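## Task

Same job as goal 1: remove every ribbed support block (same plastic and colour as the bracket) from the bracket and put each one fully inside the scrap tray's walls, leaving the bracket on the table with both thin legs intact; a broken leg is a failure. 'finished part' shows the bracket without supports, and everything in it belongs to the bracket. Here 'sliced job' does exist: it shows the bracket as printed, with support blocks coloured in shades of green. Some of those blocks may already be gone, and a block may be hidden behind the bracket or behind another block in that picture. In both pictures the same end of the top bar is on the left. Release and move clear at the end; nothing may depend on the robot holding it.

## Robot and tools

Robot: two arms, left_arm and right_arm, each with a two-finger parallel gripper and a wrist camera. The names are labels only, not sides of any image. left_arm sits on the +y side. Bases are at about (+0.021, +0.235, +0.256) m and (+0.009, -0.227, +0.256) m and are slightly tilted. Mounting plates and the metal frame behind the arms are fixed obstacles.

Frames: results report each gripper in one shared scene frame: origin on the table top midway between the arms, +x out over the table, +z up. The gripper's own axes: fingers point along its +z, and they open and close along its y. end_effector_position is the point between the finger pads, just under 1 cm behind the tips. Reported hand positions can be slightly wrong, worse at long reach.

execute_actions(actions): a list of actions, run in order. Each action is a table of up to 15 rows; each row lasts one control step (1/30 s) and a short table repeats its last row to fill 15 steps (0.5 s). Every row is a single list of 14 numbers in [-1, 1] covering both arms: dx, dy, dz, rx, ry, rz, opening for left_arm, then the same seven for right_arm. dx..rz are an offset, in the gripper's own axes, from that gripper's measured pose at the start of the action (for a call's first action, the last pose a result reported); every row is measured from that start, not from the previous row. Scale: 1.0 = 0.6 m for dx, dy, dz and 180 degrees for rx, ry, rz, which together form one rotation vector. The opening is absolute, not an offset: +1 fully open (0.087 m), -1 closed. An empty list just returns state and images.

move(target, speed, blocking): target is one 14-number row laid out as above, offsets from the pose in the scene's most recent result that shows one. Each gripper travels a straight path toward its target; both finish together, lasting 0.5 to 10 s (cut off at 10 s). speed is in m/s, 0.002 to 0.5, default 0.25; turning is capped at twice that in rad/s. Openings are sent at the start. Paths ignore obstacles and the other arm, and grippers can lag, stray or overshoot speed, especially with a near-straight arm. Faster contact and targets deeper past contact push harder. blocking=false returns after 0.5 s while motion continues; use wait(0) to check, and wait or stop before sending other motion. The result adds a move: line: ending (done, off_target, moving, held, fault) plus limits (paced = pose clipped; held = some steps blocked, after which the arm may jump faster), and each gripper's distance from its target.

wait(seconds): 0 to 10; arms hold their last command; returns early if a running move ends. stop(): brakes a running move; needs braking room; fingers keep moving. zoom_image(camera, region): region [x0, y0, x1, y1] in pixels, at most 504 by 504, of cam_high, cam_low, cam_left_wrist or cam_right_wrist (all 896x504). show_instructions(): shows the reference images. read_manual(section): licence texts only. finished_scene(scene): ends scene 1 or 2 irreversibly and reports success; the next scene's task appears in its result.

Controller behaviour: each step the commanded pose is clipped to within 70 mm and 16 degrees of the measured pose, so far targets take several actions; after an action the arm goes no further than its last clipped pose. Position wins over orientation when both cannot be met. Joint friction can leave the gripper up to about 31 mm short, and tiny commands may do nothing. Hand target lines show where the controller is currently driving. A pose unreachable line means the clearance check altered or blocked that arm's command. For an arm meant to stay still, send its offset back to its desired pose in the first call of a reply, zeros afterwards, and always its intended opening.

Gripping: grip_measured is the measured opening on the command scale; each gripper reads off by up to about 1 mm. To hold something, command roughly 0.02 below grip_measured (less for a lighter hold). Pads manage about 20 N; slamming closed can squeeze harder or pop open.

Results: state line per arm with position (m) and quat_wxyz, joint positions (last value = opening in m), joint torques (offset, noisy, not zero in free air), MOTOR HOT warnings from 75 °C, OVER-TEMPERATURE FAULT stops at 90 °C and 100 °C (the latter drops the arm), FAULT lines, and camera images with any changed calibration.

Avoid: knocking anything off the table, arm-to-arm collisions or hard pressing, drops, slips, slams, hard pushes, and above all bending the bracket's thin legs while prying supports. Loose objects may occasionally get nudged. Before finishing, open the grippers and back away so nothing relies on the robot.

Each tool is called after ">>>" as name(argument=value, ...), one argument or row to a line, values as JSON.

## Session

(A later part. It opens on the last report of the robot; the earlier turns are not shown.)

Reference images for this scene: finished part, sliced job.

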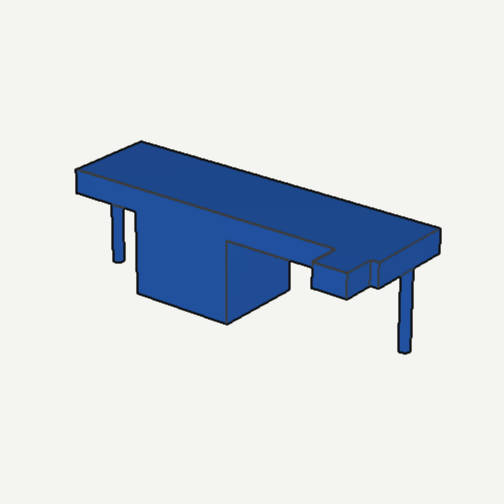

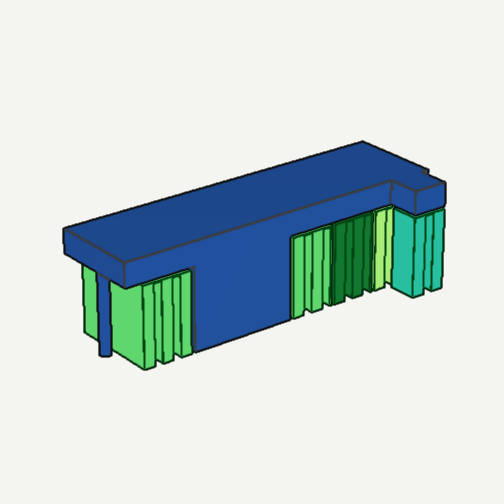

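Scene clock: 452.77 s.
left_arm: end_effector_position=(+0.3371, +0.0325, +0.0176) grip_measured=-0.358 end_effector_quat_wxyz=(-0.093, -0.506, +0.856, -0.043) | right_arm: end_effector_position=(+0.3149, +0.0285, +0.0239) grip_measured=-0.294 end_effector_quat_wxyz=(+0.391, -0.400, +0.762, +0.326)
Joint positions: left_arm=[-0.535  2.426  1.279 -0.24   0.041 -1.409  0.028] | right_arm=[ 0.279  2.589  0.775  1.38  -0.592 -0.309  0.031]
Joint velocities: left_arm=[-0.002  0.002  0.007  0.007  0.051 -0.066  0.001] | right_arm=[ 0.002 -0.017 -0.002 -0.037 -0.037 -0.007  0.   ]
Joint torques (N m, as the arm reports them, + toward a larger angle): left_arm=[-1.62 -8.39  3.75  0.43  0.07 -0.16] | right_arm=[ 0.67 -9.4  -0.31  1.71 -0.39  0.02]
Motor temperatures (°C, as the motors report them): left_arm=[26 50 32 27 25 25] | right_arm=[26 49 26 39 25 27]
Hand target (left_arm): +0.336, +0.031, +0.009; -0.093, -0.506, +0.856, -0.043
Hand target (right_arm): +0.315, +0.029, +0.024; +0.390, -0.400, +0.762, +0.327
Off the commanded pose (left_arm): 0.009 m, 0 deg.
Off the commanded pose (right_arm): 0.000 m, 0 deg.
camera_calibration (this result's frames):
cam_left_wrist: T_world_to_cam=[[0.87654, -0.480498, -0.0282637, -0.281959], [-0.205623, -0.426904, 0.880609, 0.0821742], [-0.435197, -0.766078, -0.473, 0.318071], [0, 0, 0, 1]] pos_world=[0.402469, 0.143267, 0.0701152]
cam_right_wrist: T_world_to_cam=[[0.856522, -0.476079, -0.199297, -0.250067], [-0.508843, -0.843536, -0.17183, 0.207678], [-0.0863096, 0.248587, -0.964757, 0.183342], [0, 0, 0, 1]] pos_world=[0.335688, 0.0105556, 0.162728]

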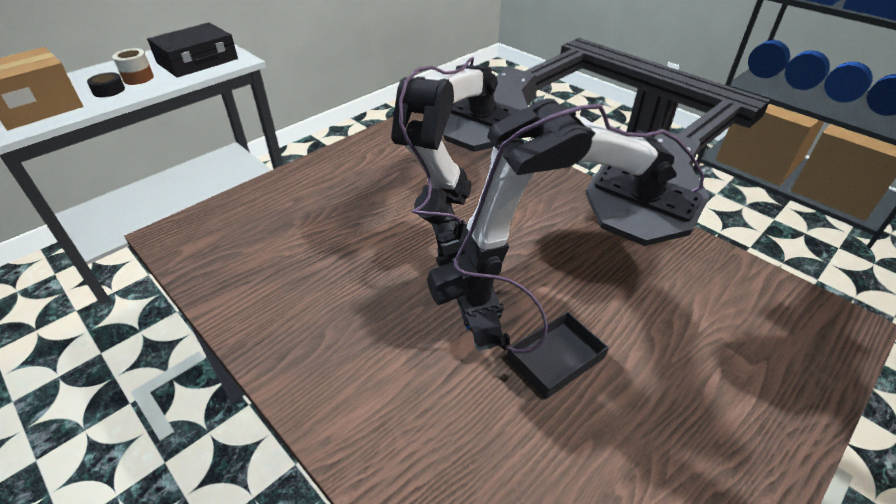

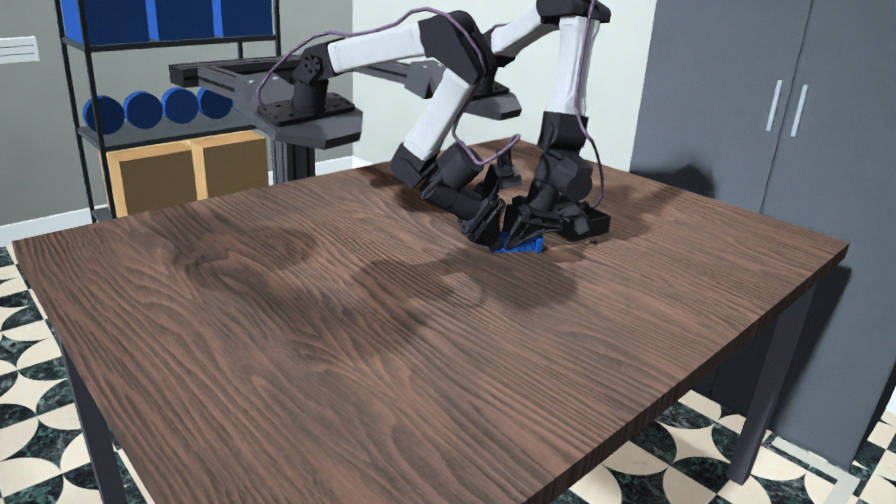

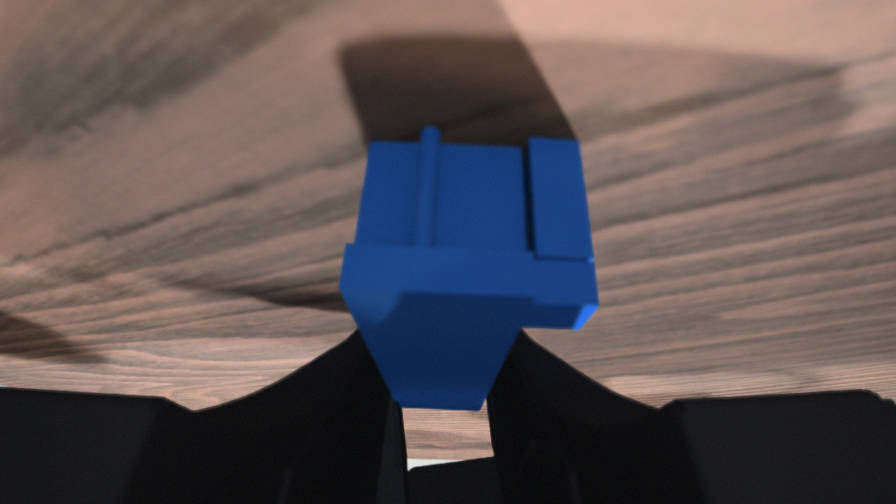

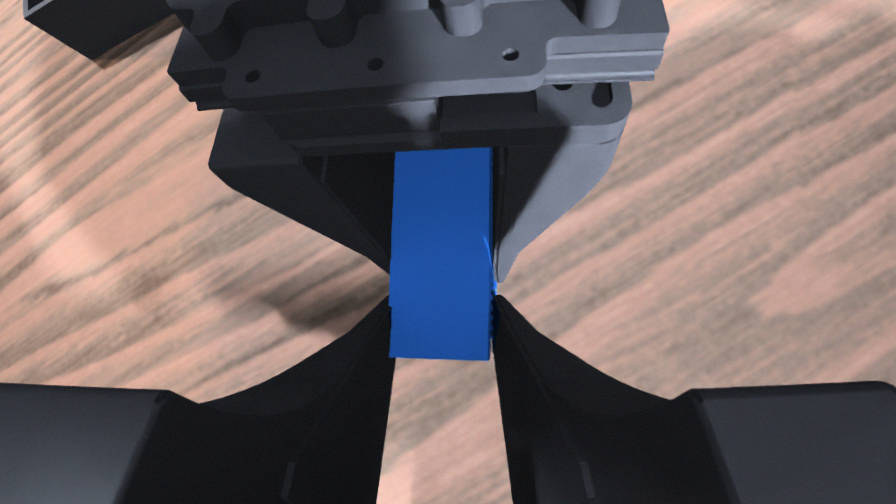

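>>> execute_actions(
  actions=[
    [[0,0,0.015,0,0,0,-0.40,0,0,0,0,0,0,-0.2],[0,0,0.015,0,0,0,-0.40,0,0,0,0,0,0,-0.1],[0,0,0.015,0,0,0,-0.40,0,0,0,0,0,0,0.0],[0,0,0.015,0,0,0,-0.40,0,0,0,0,0,0,0.1]],
  ],
)

>>> move(
  target=[0,0,0.015,0,0,0,-0.40, -0.0183,0.0031,0,-0.051,0,0.044,0.1],
  speed=0.08,
)

Scene clock: 478.03 s.
left_arm: end_effector_position=(+0.3372, +0.0325, +0.0176) grip_measured=-0.358 end_effector_quat_wxyz=(-0.093, -0.507, +0.856, -0.043) | right_arm: end_effector_position=(+0.3149, +0.0285, +0.0239) grip_measured=+0.100 end_effector_quat_wxyz=(+0.391, -0.400, +0.762, +0.326)
Joint positions: left_arm=[-0.535  2.426  1.279 -0.24   0.041 -1.409  0.028] | right_arm=[ 0.279  2.589  0.775  1.38  -0.592 -0.309  0.048]
Joint velocities: left_arm=[ 0.002 -0.007 -0.027  0.081  0.022 -0.022 -0.   ] | right_arm=[ 0.017 -0.002 -0.007 -0.051 -0.007 -0.022 -0.001]
Joint torques (N m, as the arm reports them, + toward a larger angle): left_arm=[-1.66 -8.4   3.8   0.38  0.07 -0.17] | right_arm=[ 0.61 -9.35 -0.34  1.73 -0.38  0.01]
Motor temperatures (°C, as the motors report them): left_arm=[26 50 32 27 25 25] | right_arm=[26 50 26 40 26 27]
Hand target (left_arm): +0.336, +0.031, +0.009; -0.093, -0.507, +0.856, -0.043
Hand target (right_arm): +0.315, +0.028, +0.024; +0.391, -0.400, +0.762, +0.326
Off the commanded pose (left_arm): 0.009 m, 0 deg.
Off the commanded pose (right_arm): 0.000 m, 0 deg.
camera_calibration (this result's frames):
cam_left_wrist: T_world_to_cam=[[0.876757, -0.48012, -0.0279694, -0.282159], [-0.205695, -0.426922, 0.880584, 0.0822102], [-0.434727, -0.766304, -0.473065, 0.317932], [0, 0, 0, 1]] pos_world=[0.402508, 0.143259, 0.0701175]
cam_right_wrist: T_world_to_cam=[[0.856522, -0.476079, -0.199297, -0.250067], [-0.508843, -0.843536, -0.17183, 0.207678], [-0.0863096, 0.248587, -0.964757, 0.183342], [0, 0, 0, 1]] pos_world=[0.335688, 0.0105556, 0.162728]

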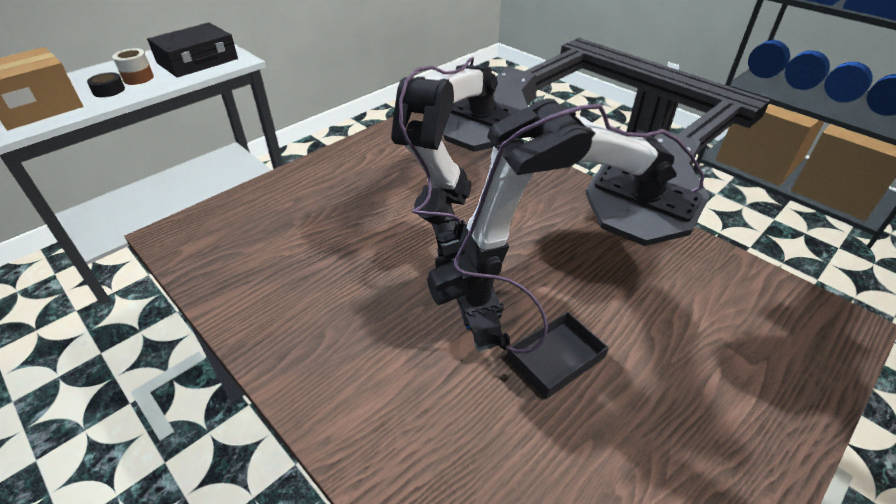

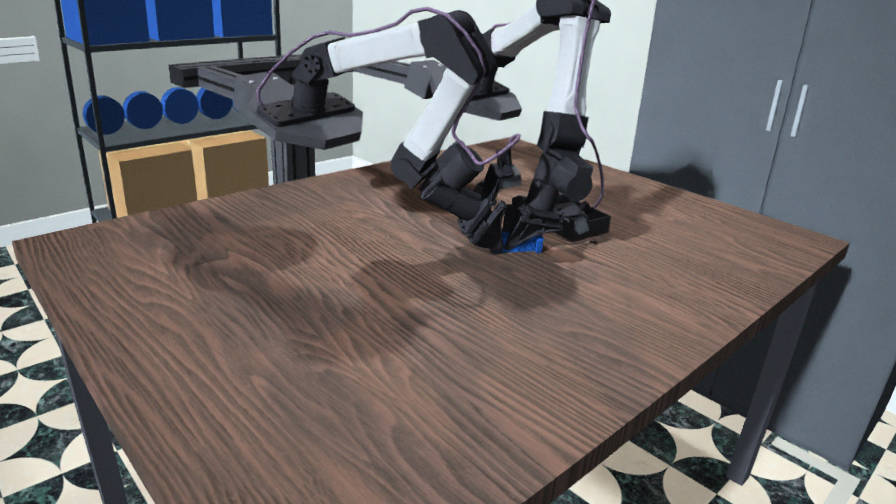

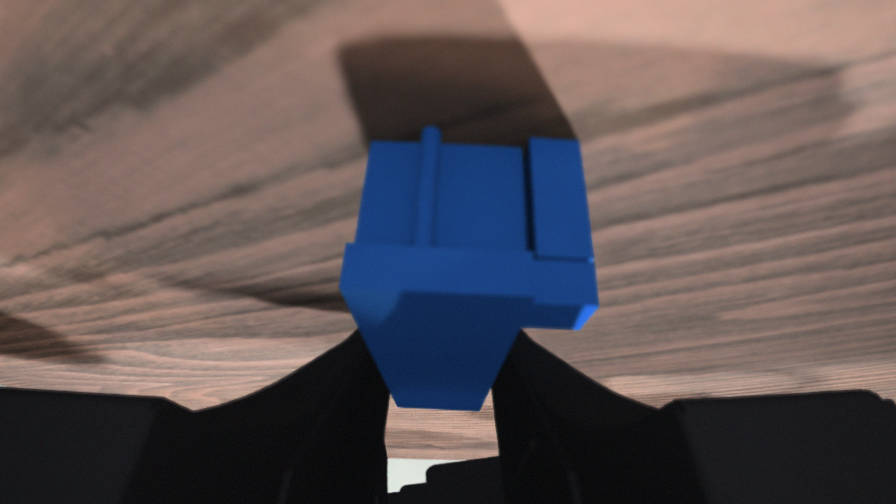

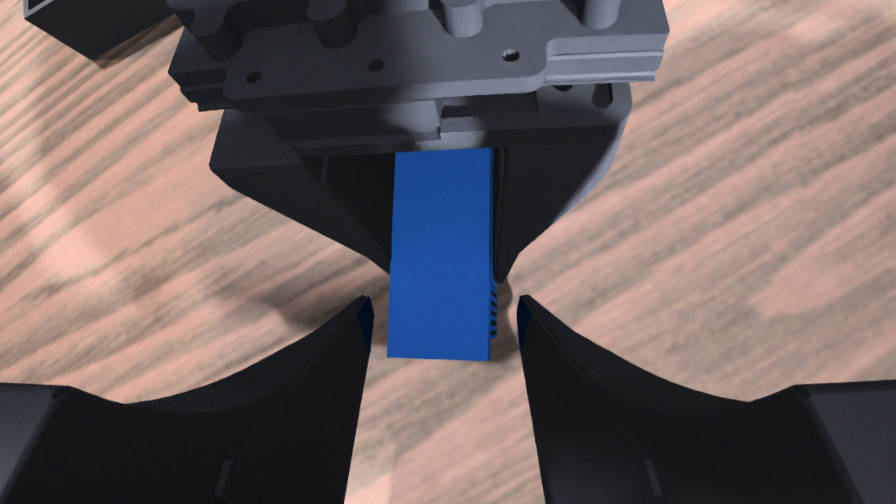

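Scene clock: 479.67 s.
left_arm: end_effector_position=(+0.3373, +0.0325, +0.0176) grip_measured=-0.358 end_effector_quat_wxyz=(-0.092, -0.507, +0.856, -0.043) | right_arm: end_effector_position=(+0.3107, +0.0309, +0.0302) grip_measured=+0.100 end_effector_quat_wxyz=(+0.333, -0.381, +0.763, +0.403)
Joint positions: left_arm=[-0.535  2.426  1.279 -0.24   0.04  -1.409  0.028] | right_arm=[ 0.224  2.541  0.837  1.178 -0.779 -0.259  0.048]
Joint velocities: left_arm=[-0.002 -0.017  0.012  0.022 -0.037  0.007 -0.001] | right_arm=[-0.002  0.002  0.002 -0.007  0.037 -0.037  0.001]
Joint torques (N m, as the arm reports them, + toward a larger angle): left_arm=[-1.73 -8.43  3.78  0.4   0.09 -0.19] | right_arm=[ -0.14 -10.52   2.11   1.33  -0.75   0.11]
Motor temperatures (°C, as the motors report them): left_arm=[26 50 32 27 25 25] | right_arm=[26 50 26 39 26 27]
Hand target (left_arm): +0.336, +0.031, +0.009; -0.093, -0.507, +0.856, -0.043
Hand target (right_arm): +0.317, +0.033, +0.034; +0.333, -0.377, +0.760, +0.412
Off the commanded pose (left_arm): 0.009 m, 0 deg.
Off the commanded pose (right_arm): 0.008 m, 1 deg.
move: done
camera_calibration (this result's frames):
cam_left_wrist: T_world_to_cam=[[0.876751, -0.480127, -0.0280283, -0.282145], [-0.205817, -0.427233, 0.880404, 0.0823192], [-0.434681, -0.766126, -0.473396, 0.317957], [0, 0, 0, 1]] pos_world=[0.402524, 0.143299, 0.0701371]
cam_right_wrist: T_world_to_cam=[[0.839011, -0.394509, -0.374731, -0.23587], [-0.4788, -0.862464, -0.164035, 0.199686], [-0.258478, 0.317048, -0.912507, 0.238182], [0, 0, 0, 1]] pos_world=[0.355072, 0.00365407, 0.161711]

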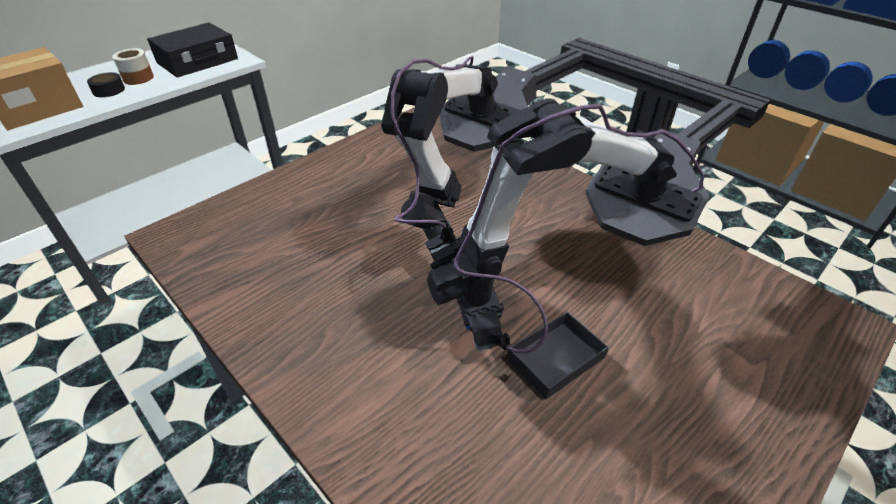

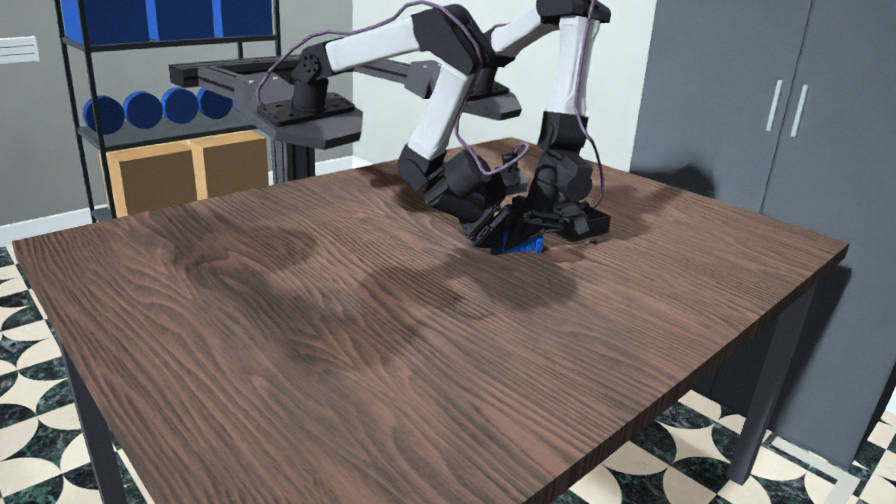

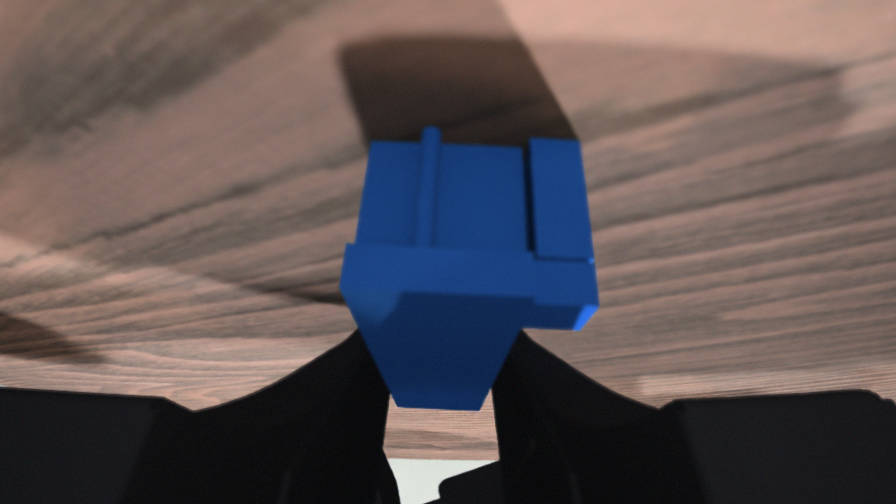

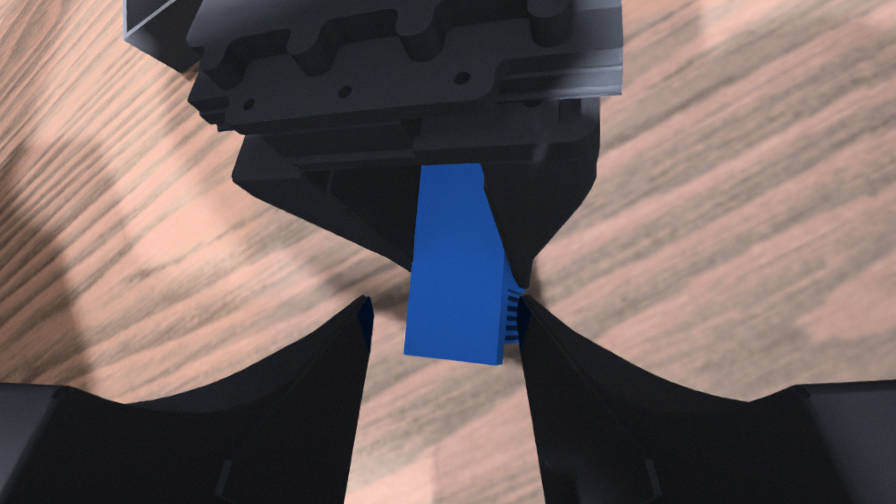

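>>> zoom_image(
  camera="cam_right_wrist",
  region=[360, 240, 560, 390],
)

Region (360, 240, 560, 390) of cam_right_wrist's 896x504 image, scaled by 2.520, with more detail than that image has; it fills the top 378 rows of this view, and the rest is white.

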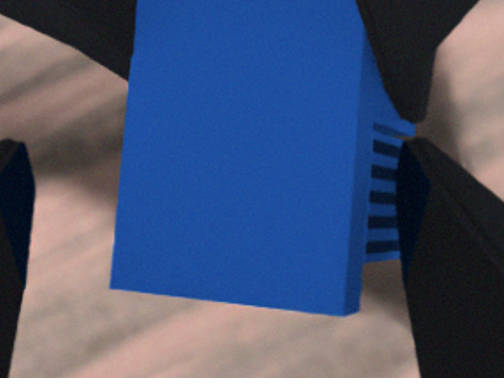

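>>> execute_actions(
  actions=[
    [[0,0,0.015,0,0,0,-0.40,0,-0.005,0,0,0,0,0.09],[0,0,0.015,0,0,0,-0.40,0,-0.005,0,0,0,0,0.08],[0,0,0.015,0,0,0,-0.40,0,-0.005,0,0,0,0,0.07],[0,0,0.015,0,0,0,-0.40,0,-0.005,0,0,0,0,0.06],[0,0,0.015,0,0,0,-0.40,0,-0.005,0,0,0,0,0.05],[0,0,0.015,0,0,0,-0.40,0,-0.005,0,0,0,0,0.04],[0,0,0.015,0,0,0,-0.40,0,-0.005,0,0,0,0,0.03],[0,0,0.015,0,0,0,-0.40,0,-0.005,0,0,0,0,0.02],[0,0,0.015,0,0,0,-0.40,0,-0.005,0,0,0,0,0.01],[0,0,0.015,0,0,0,-0.40,0,-0.005,0,0,0,0,0.0],[0,0,0.015,0,0,0,-0.40,0,-0.005,0,0,0,0,-0.01],[0,0,0.015,0,0,0,-0.40,0,-0.005,0,0,0,0,-0.02],[0,0,0.015,0,0,0,-0.40,0,-0.005,0,0,0,0,-0.03],[0,0,0.015,0,0,0,-0.40,0,-0.005,0,0,0,0,-0.04],[0,0,0.015,0,0,0,-0.40,0,-0.005,0,0,0,0,-0.05]],
    [[0,0,0.015,0,0,0,-0.40,0,0,0,0,0,0,-0.057],[0,0,0.015,0,0,0,-0.40,0,0,0,0,0,0,-0.064],[0,0,0.015,0,0,0,-0.40,0,0,0,0,0,0,-0.071],[0,0,0.015,0,0,0,-0.40,0,0,0,0,0,0,-0.078],[0,0,0.015,0,0,0,-0.40,0,0,0,0,0,0,-0.085],[0,0,0.015,0,0,0,-0.40,0,0,0,0,0,0,-0.092],[0,0,0.015,0,0,0,-0.40,0,0,0,0,0,0,-0.10],[0,0,0.015,0,0,0,-0.40,0,0,0,0,0,0,-0.107],[0,0,0.015,0,0,0,-0.40,0,0,0,0,0,0,-0.114],[0,0,0.015,0,0,0,-0.40,0,0,0,0,0,0,-0.121],[0,0,0.015,0,0,0,-0.40,0,0,0,0,0,0,-0.128],[0,0,0.015,0,0,0,-0.40,0,0,0,0,0,0,-0.135],[0,0,0.015,0,0,0,-0.40,0,0,0,0,0,0,-0.142],[0,0,0.015,0,0,0,-0.40,0,0,0,0,0,0,-0.15],[0,0,0.015,0,0,0,-0.40,0,0,0,0,0,0,-0.15]],
  ],
)

>>> zoom_image(
  camera="cam_right_wrist",
  region=[360, 240, 560, 390],
)

Scene clock: 491.33 s.
left_arm: end_effector_position=(+0.3372, +0.0326, +0.0176) grip_measured=-0.358 end_effector_quat_wxyz=(-0.092, -0.505, +0.857, -0.043) | right_arm: end_effector_position=(+0.3145, +0.0290, +0.0285) grip_measured=-0.149 end_effector_quat_wxyz=(+0.338, -0.381, +0.766, +0.392)
Joint positions: left_arm=[-0.535  2.426  1.279 -0.24   0.04  -1.406  0.028] | right_arm=[ 0.224  2.54   0.837  1.182 -0.756 -0.265  0.037]
Joint velocities: left_arm=[-0.002 -0.007  0.002  0.007 -0.037  0.051 -0.   ] | right_arm=[ 0.002 -0.007  0.007  0.066 -0.007  0.007 -0.002]
Joint torques (N m, as the arm reports them, + toward a larger angle): left_arm=[-1.68 -8.55  3.86  0.39  0.07 -0.18] | right_arm=[ 0.48 -9.68  0.26  1.5  -0.63 -0.01]
Motor temperatures (°C, as the motors report them): left_arm=[26 50 32 27 25 25] | right_arm=[26 51 26 39 26 27]
Hand target (left_arm): +0.336, +0.031, +0.009; -0.092, -0.506, +0.857, -0.043
Hand target (right_arm): +0.312, +0.030, +0.029; +0.335, -0.382, +0.764, +0.397
Off the commanded pose (left_arm): 0.009 m, 0 deg.
Off the commanded pose (right_arm): 0.002 m, 1 deg.
camera_calibration (this result's frames):
cam_left_wrist: T_world_to_cam=[[0.875505, -0.482427, -0.0274886, -0.281549], [-0.207328, -0.426424, 0.880442, 0.0828026], [-0.43647, -0.765132, -0.473357, 0.318527], [0, 0, 0, 1]] pos_world=[0.402692, 0.143198, 0.0701347]
cam_right_wrist: T_world_to_cam=[[0.838444, -0.411622, -0.357182, -0.240236], [-0.488382, -0.858344, -0.157254, 0.20231], [-0.241856, 0.30629, -0.920702, 0.233589], [0, 0, 0, 1]] pos_world=[0.356724, 0.00321914, 0.161072]

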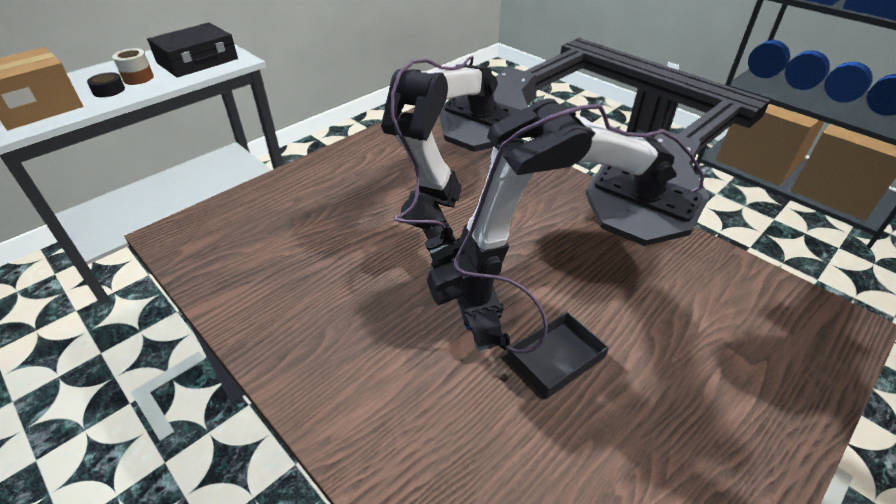

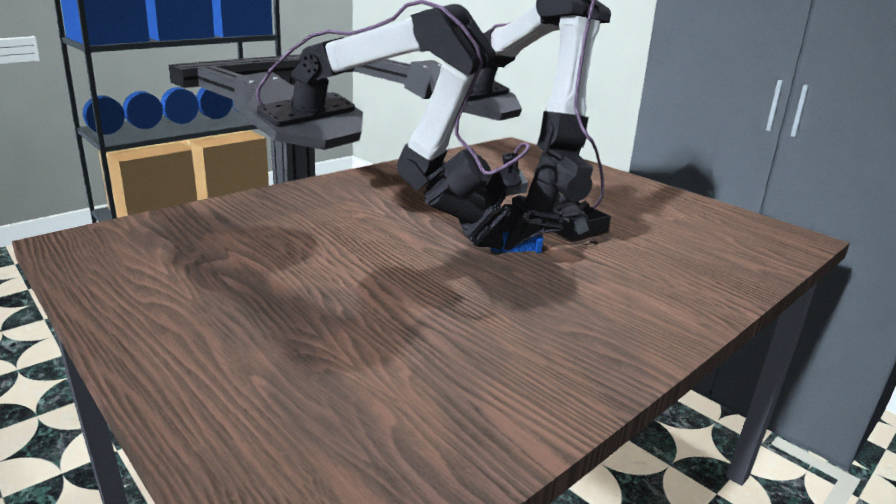

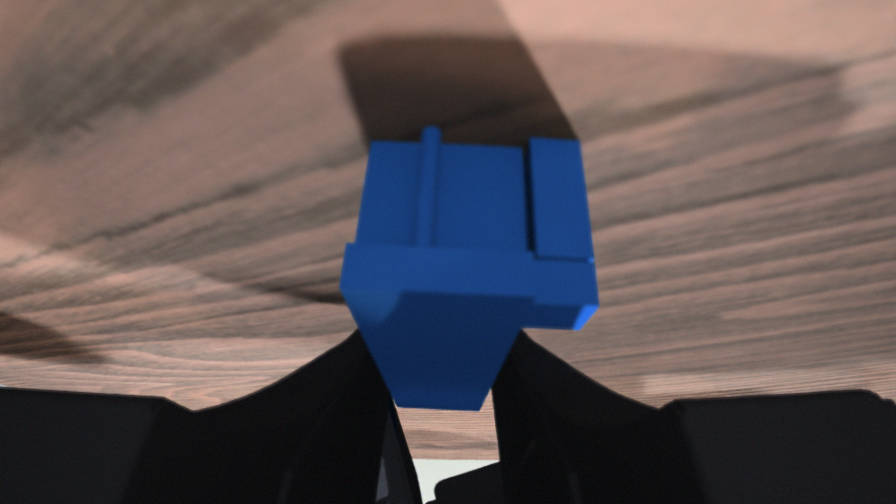

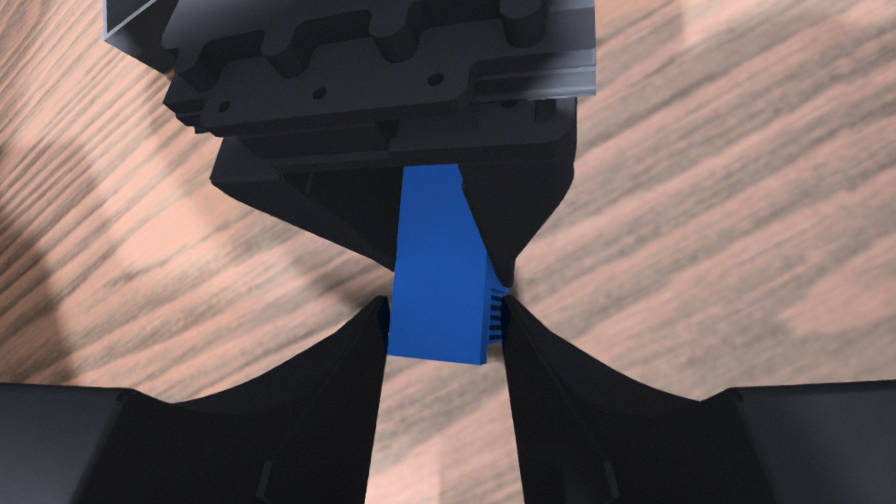

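Region (360, 240, 560, 390) of cam_right_wrist's 896x504 image, scaled by 2.520, with more detail than that image has; it fills the top 378 rows of this view, and the rest is white.

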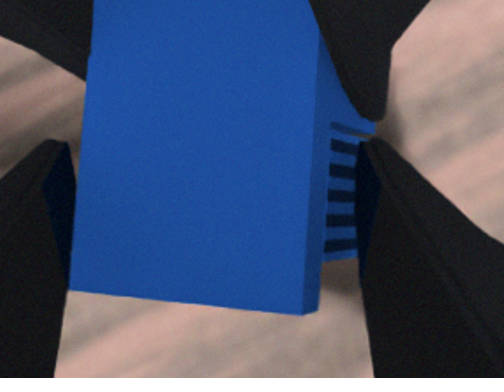

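>>> execute_actions(
  actions=[
    [[0,0,0.015,0,0,0,-0.40,0,0,0,0,0,0,-0.155],[0,0,0.015,0,0,0,-0.40,0,0,0,0,0,0,-0.16],[0,0,0.015,0,0,0,-0.40,0,0,0,0,0,0,-0.165],[0,0,0.015,0,0,0,-0.40,0,0,0,0,0,0,-0.17],[0,0,0.015,0,0,0,-0.40,0,0,0,0,0,0,-0.175],[0,0,0.015,0,0,0,-0.40,0,0,0,0,0,0,-0.18],[0,0,0.015,0,0,0,-0.40,0,0,0,0,0,0,-0.185],[0,0,0.015,0,0,0,-0.40,0,0,0,0,0,0,-0.19],[0,0,0.015,0,0,0,-0.40,0,0,0,0,0,0,-0.195],[0,0,0.015,0,0,0,-0.40,0,0,0,0,0,0,-0.20],[0,0,0.015,0,0,0,-0.40,0,0,0,0,0,0,-0.205],[0,0,0.015,0,0,0,-0.40,0,0,0,0,0,0,-0.21],[0,0,0.015,0,0,0,-0.40,0,0,0,0,0,0,-0.215],[0,0,0.015,0,0,0,-0.40,0,0,0,0,0,0,-0.22],[0,0,0.015,0,0,0,-0.40,0,0,0,0,0,0,-0.22]],
    [[0,0,0.015,0,0,0,-0.40,0,0,0,0,0,0,-0.22]],
  ],
)

>>> zoom_image(
  camera="cam_right_wrist",
  region=[360, 240, 560, 390],
)

Scene clock: 496.67 s.
left_arm: end_effector_position=(+0.3372, +0.0326, +0.0176) grip_measured=-0.358 end_effector_quat_wxyz=(-0.092, -0.505, +0.857, -0.043) | right_arm: end_effector_position=(+0.3156, +0.0286, +0.0283) grip_measured=-0.218 end_effector_quat_wxyz=(+0.340, -0.381, +0.767, +0.389)
Joint positions: left_arm=[-0.535  2.426  1.279 -0.24   0.04  -1.406  0.028] | right_arm=[ 0.224  2.54   0.837  1.184 -0.75  -0.265  0.034]
Joint velocities: left_arm=[ 0.002 -0.007 -0.017 -0.037  0.081  0.007  0.   ] | right_arm=[ 0.002 -0.002 -0.022  0.007  0.022  0.037  0.   ]
Joint torques (N m, as the arm reports them, + toward a larger angle): left_arm=[-1.74 -8.38  3.8   0.38  0.09 -0.21] | right_arm=[ 0.53 -9.75  0.19  1.58 -0.47  0.02]
Motor temperatures (°C, as the motors report them): left_arm=[26 50 32 27 25 25] | right_arm=[26 51 26 39 26 27]
Hand target (left_arm): +0.336, +0.031, +0.009; -0.092, -0.505, +0.857, -0.043
Hand target (right_arm): +0.315, +0.029, +0.028; +0.339, -0.381, +0.767, +0.390
Off the commanded pose (left_arm): 0.009 m, 0 deg.
Off the commanded pose (right_arm): 0.000 m, 0 deg.
camera_calibration (this result's frames):
cam_left_wrist: T_world_to_cam=[[0.875505, -0.482427, -0.0274886, -0.281549], [-0.207328, -0.426424, 0.880442, 0.0828026], [-0.43647, -0.765132, -0.473357, 0.318527], [0, 0, 0, 1]] pos_world=[0.402692, 0.143198, 0.0701347]
cam_right_wrist: T_world_to_cam=[[0.837797, -0.416548, -0.352965, -0.241227], [-0.491669, -0.856693, -0.156008, 0.203387], [-0.237397, 0.304245, -0.922539, 0.232439], [0, 0, 0, 1]] pos_world=[0.357279, 0.00303969, 0.161019]

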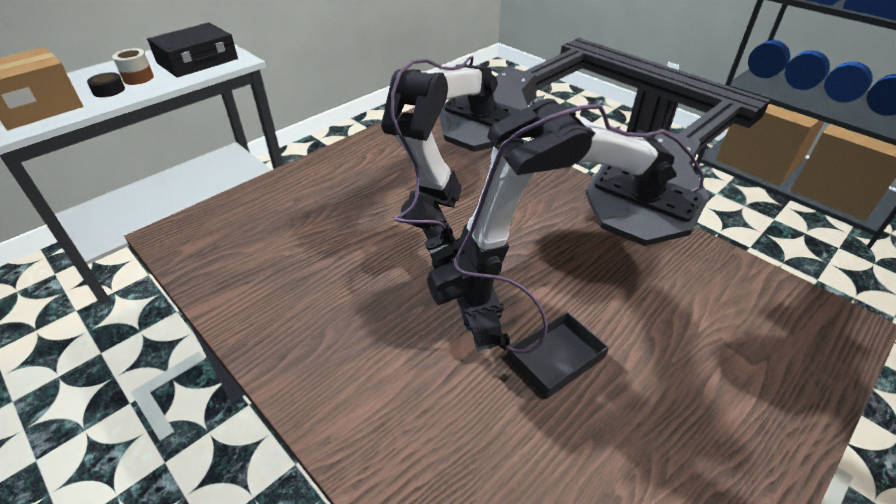

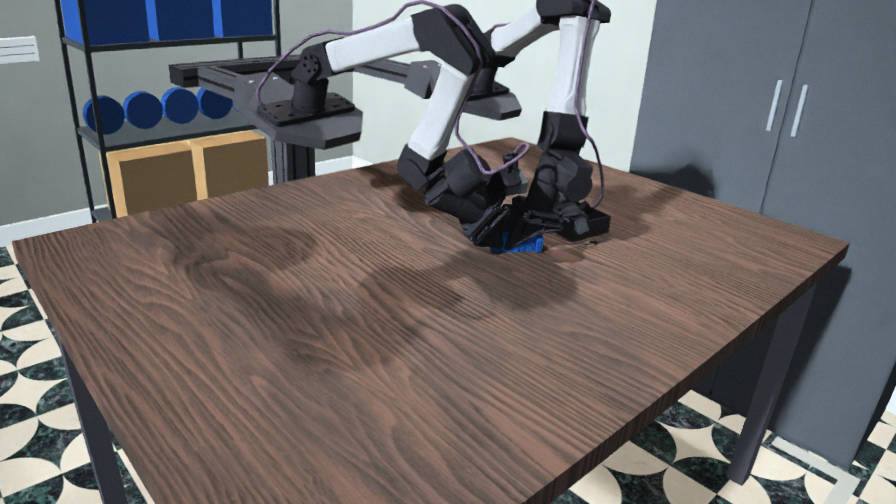

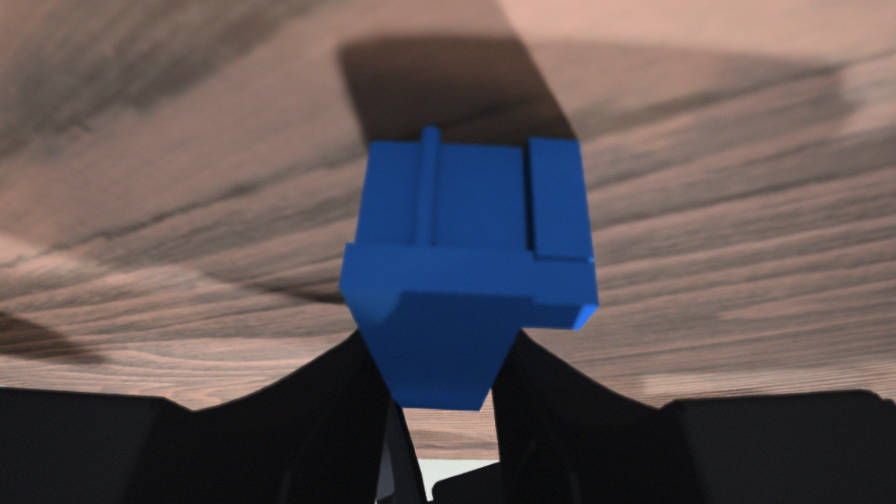

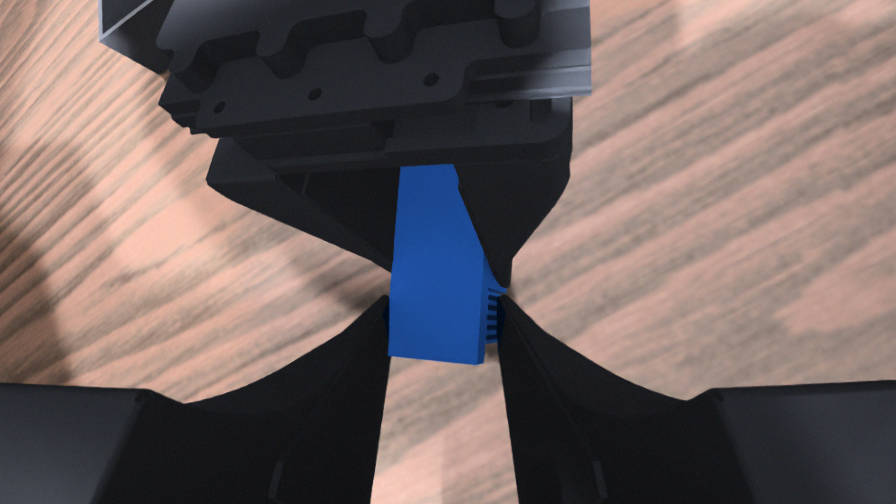

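Region (360, 240, 560, 390) of cam_right_wrist's 896x504 image, scaled by 2.520, with more detail than that image has; it fills the top 378 rows of this view, and the rest is white.

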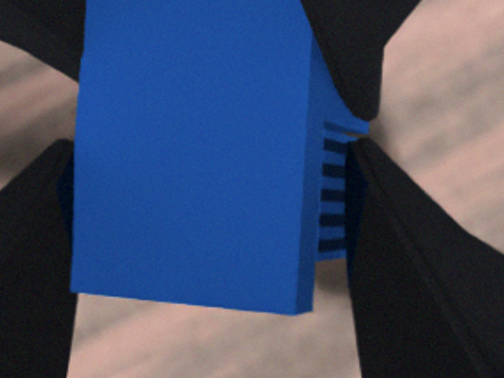

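>>> execute_actions(
  actions=[
    [[0,0,0.015,0,0,0,-0.40,0,0,0,0,0,0,-0.225],[0,0,0.015,0,0,0,-0.40,0,0,0,0,0,0,-0.23],[0,0,0.015,0,0,0,-0.40,0,0,0,0,0,0,-0.235],[0,0,0.015,0,0,0,-0.40,0,0,0,0,0,0,-0.24],[0,0,0.015,0,0,0,-0.40,0,0,0,0,0,0,-0.245],[0,0,0.015,0,0,0,-0.40,0,0,0,0,0,0,-0.25],[0,0,0.015,0,0,0,-0.40,0,0,0,0,0,0,-0.255],[0,0,0.015,0,0,0,-0.40,0,0,0,0,0,0,-0.26],[0,0,0.015,0,0,0,-0.40,0,0,0,0,0,0,-0.265],[0,0,0.015,0,0,0,-0.40,0,0,0,0,0,0,-0.27],[0,0,0.015,0,0,0,-0.40,0,0,0,0,0,0,-0.275],[0,0,0.015,0,0,0,-0.40,0,0,0,0,0,0,-0.28]],
    [[0,0,0.015,0,0,0,-0.40,0,0,0,0,0,0,-0.28]],
  ],
)

>>> zoom_image(
  camera="cam_right_wrist",
  region=[360, 240, 560, 390],
)

Scene clock: 501.37 s.
left_arm: end_effector_position=(+0.3372, +0.0326, +0.0176) grip_measured=-0.358 end_effector_quat_wxyz=(-0.092, -0.505, +0.857, -0.043) | right_arm: end_effector_position=(+0.3156, +0.0286, +0.0283) grip_measured=-0.251 end_effector_quat_wxyz=(+0.340, -0.381, +0.767, +0.389)
Joint positions: left_arm=[-0.535  2.426  1.279 -0.24   0.04  -1.406  0.028] | right_arm=[ 0.224  2.54   0.837  1.184 -0.75  -0.265  0.033]
Joint velocities: left_arm=[ 0.007  0.002 -0.002  0.007  0.037  0.022 -0.   ] | right_arm=[-0.002 -0.012  0.002 -0.066  0.022  0.051 -0.   ]
Joint torques (N m, as the arm reports them, + toward a larger angle): left_arm=[-1.78 -8.37  3.78  0.4   0.09 -0.17] | right_arm=[ 0.51 -9.68  0.24  1.59 -0.47  0.  ]
Motor temperatures (°C, as the motors report them): left_arm=[26 50 32 27 25 25] | right_arm=[26 51 26 39 26 27]
Hand target (left_arm): +0.336, +0.031, +0.009; -0.092, -0.505, +0.857, -0.043
Hand target (right_arm): +0.316, +0.029, +0.028; +0.340, -0.381, +0.767, +0.389
Off the commanded pose (left_arm): 0.009 m, 0 deg.
Off the commanded pose (right_arm): 0.000 m, 0 deg.
camera_calibration (this result's frames):
cam_left_wrist: T_world_to_cam=[[0.875505, -0.482427, -0.0274886, -0.281549], [-0.207328, -0.426424, 0.880442, 0.0828026], [-0.43647, -0.765132, -0.473357, 0.318527], [0, 0, 0, 1]] pos_world=[0.402692, 0.143198, 0.0701347]
cam_right_wrist: T_world_to_cam=[[0.837797, -0.416548, -0.352965, -0.241227], [-0.491669, -0.856693, -0.156008, 0.203387], [-0.237397, 0.304245, -0.922539, 0.232439], [0, 0, 0, 1]] pos_world=[0.357279, 0.00303969, 0.161019]

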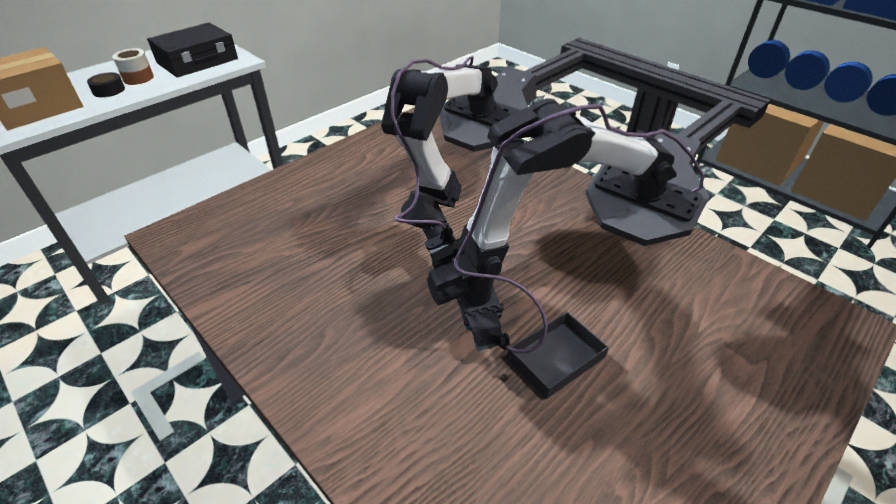

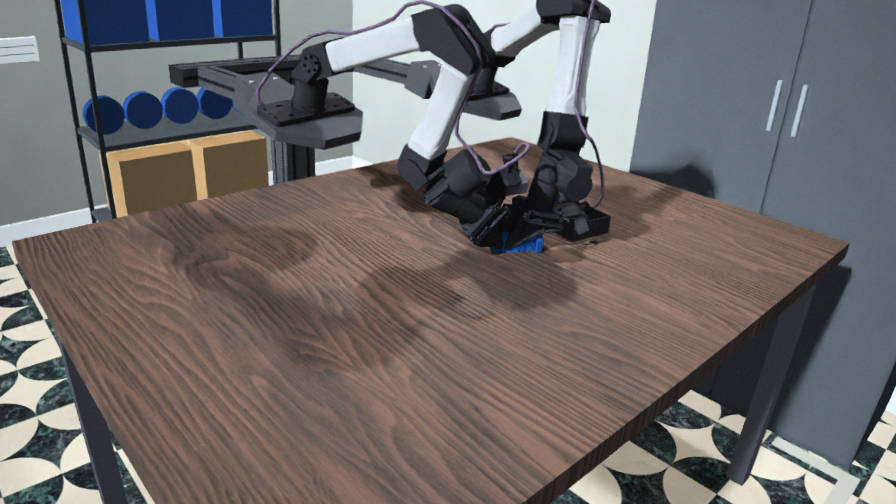

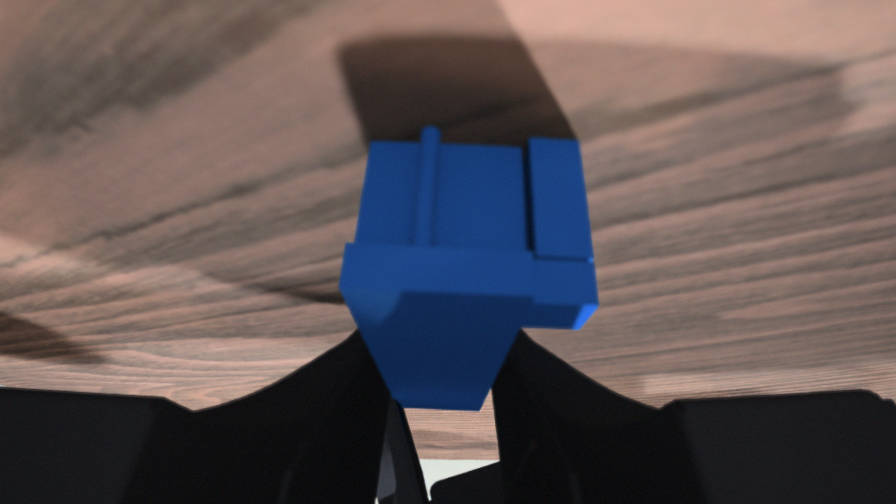

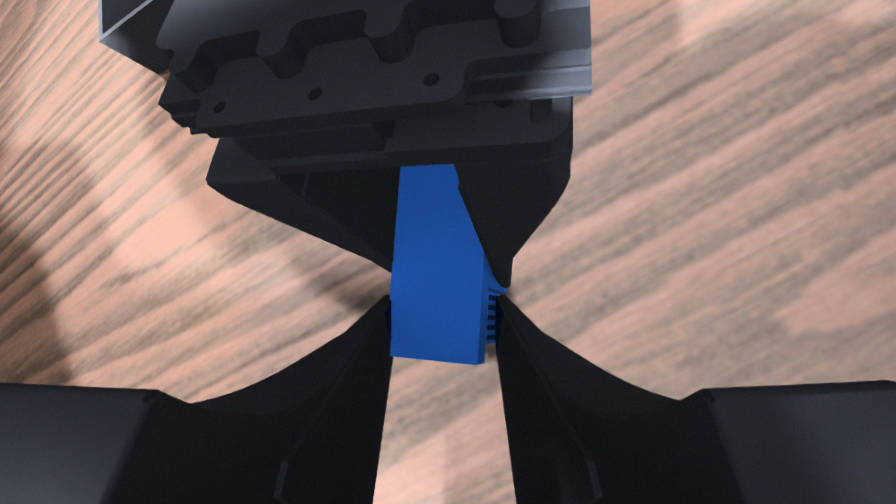

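Region (360, 240, 560, 390) of cam_right_wrist's 896x504 image, scaled by 2.520, with more detail than that image has; it fills the top 378 rows of this view, and the rest is white.

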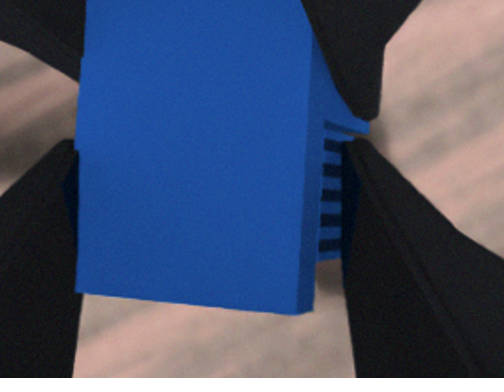

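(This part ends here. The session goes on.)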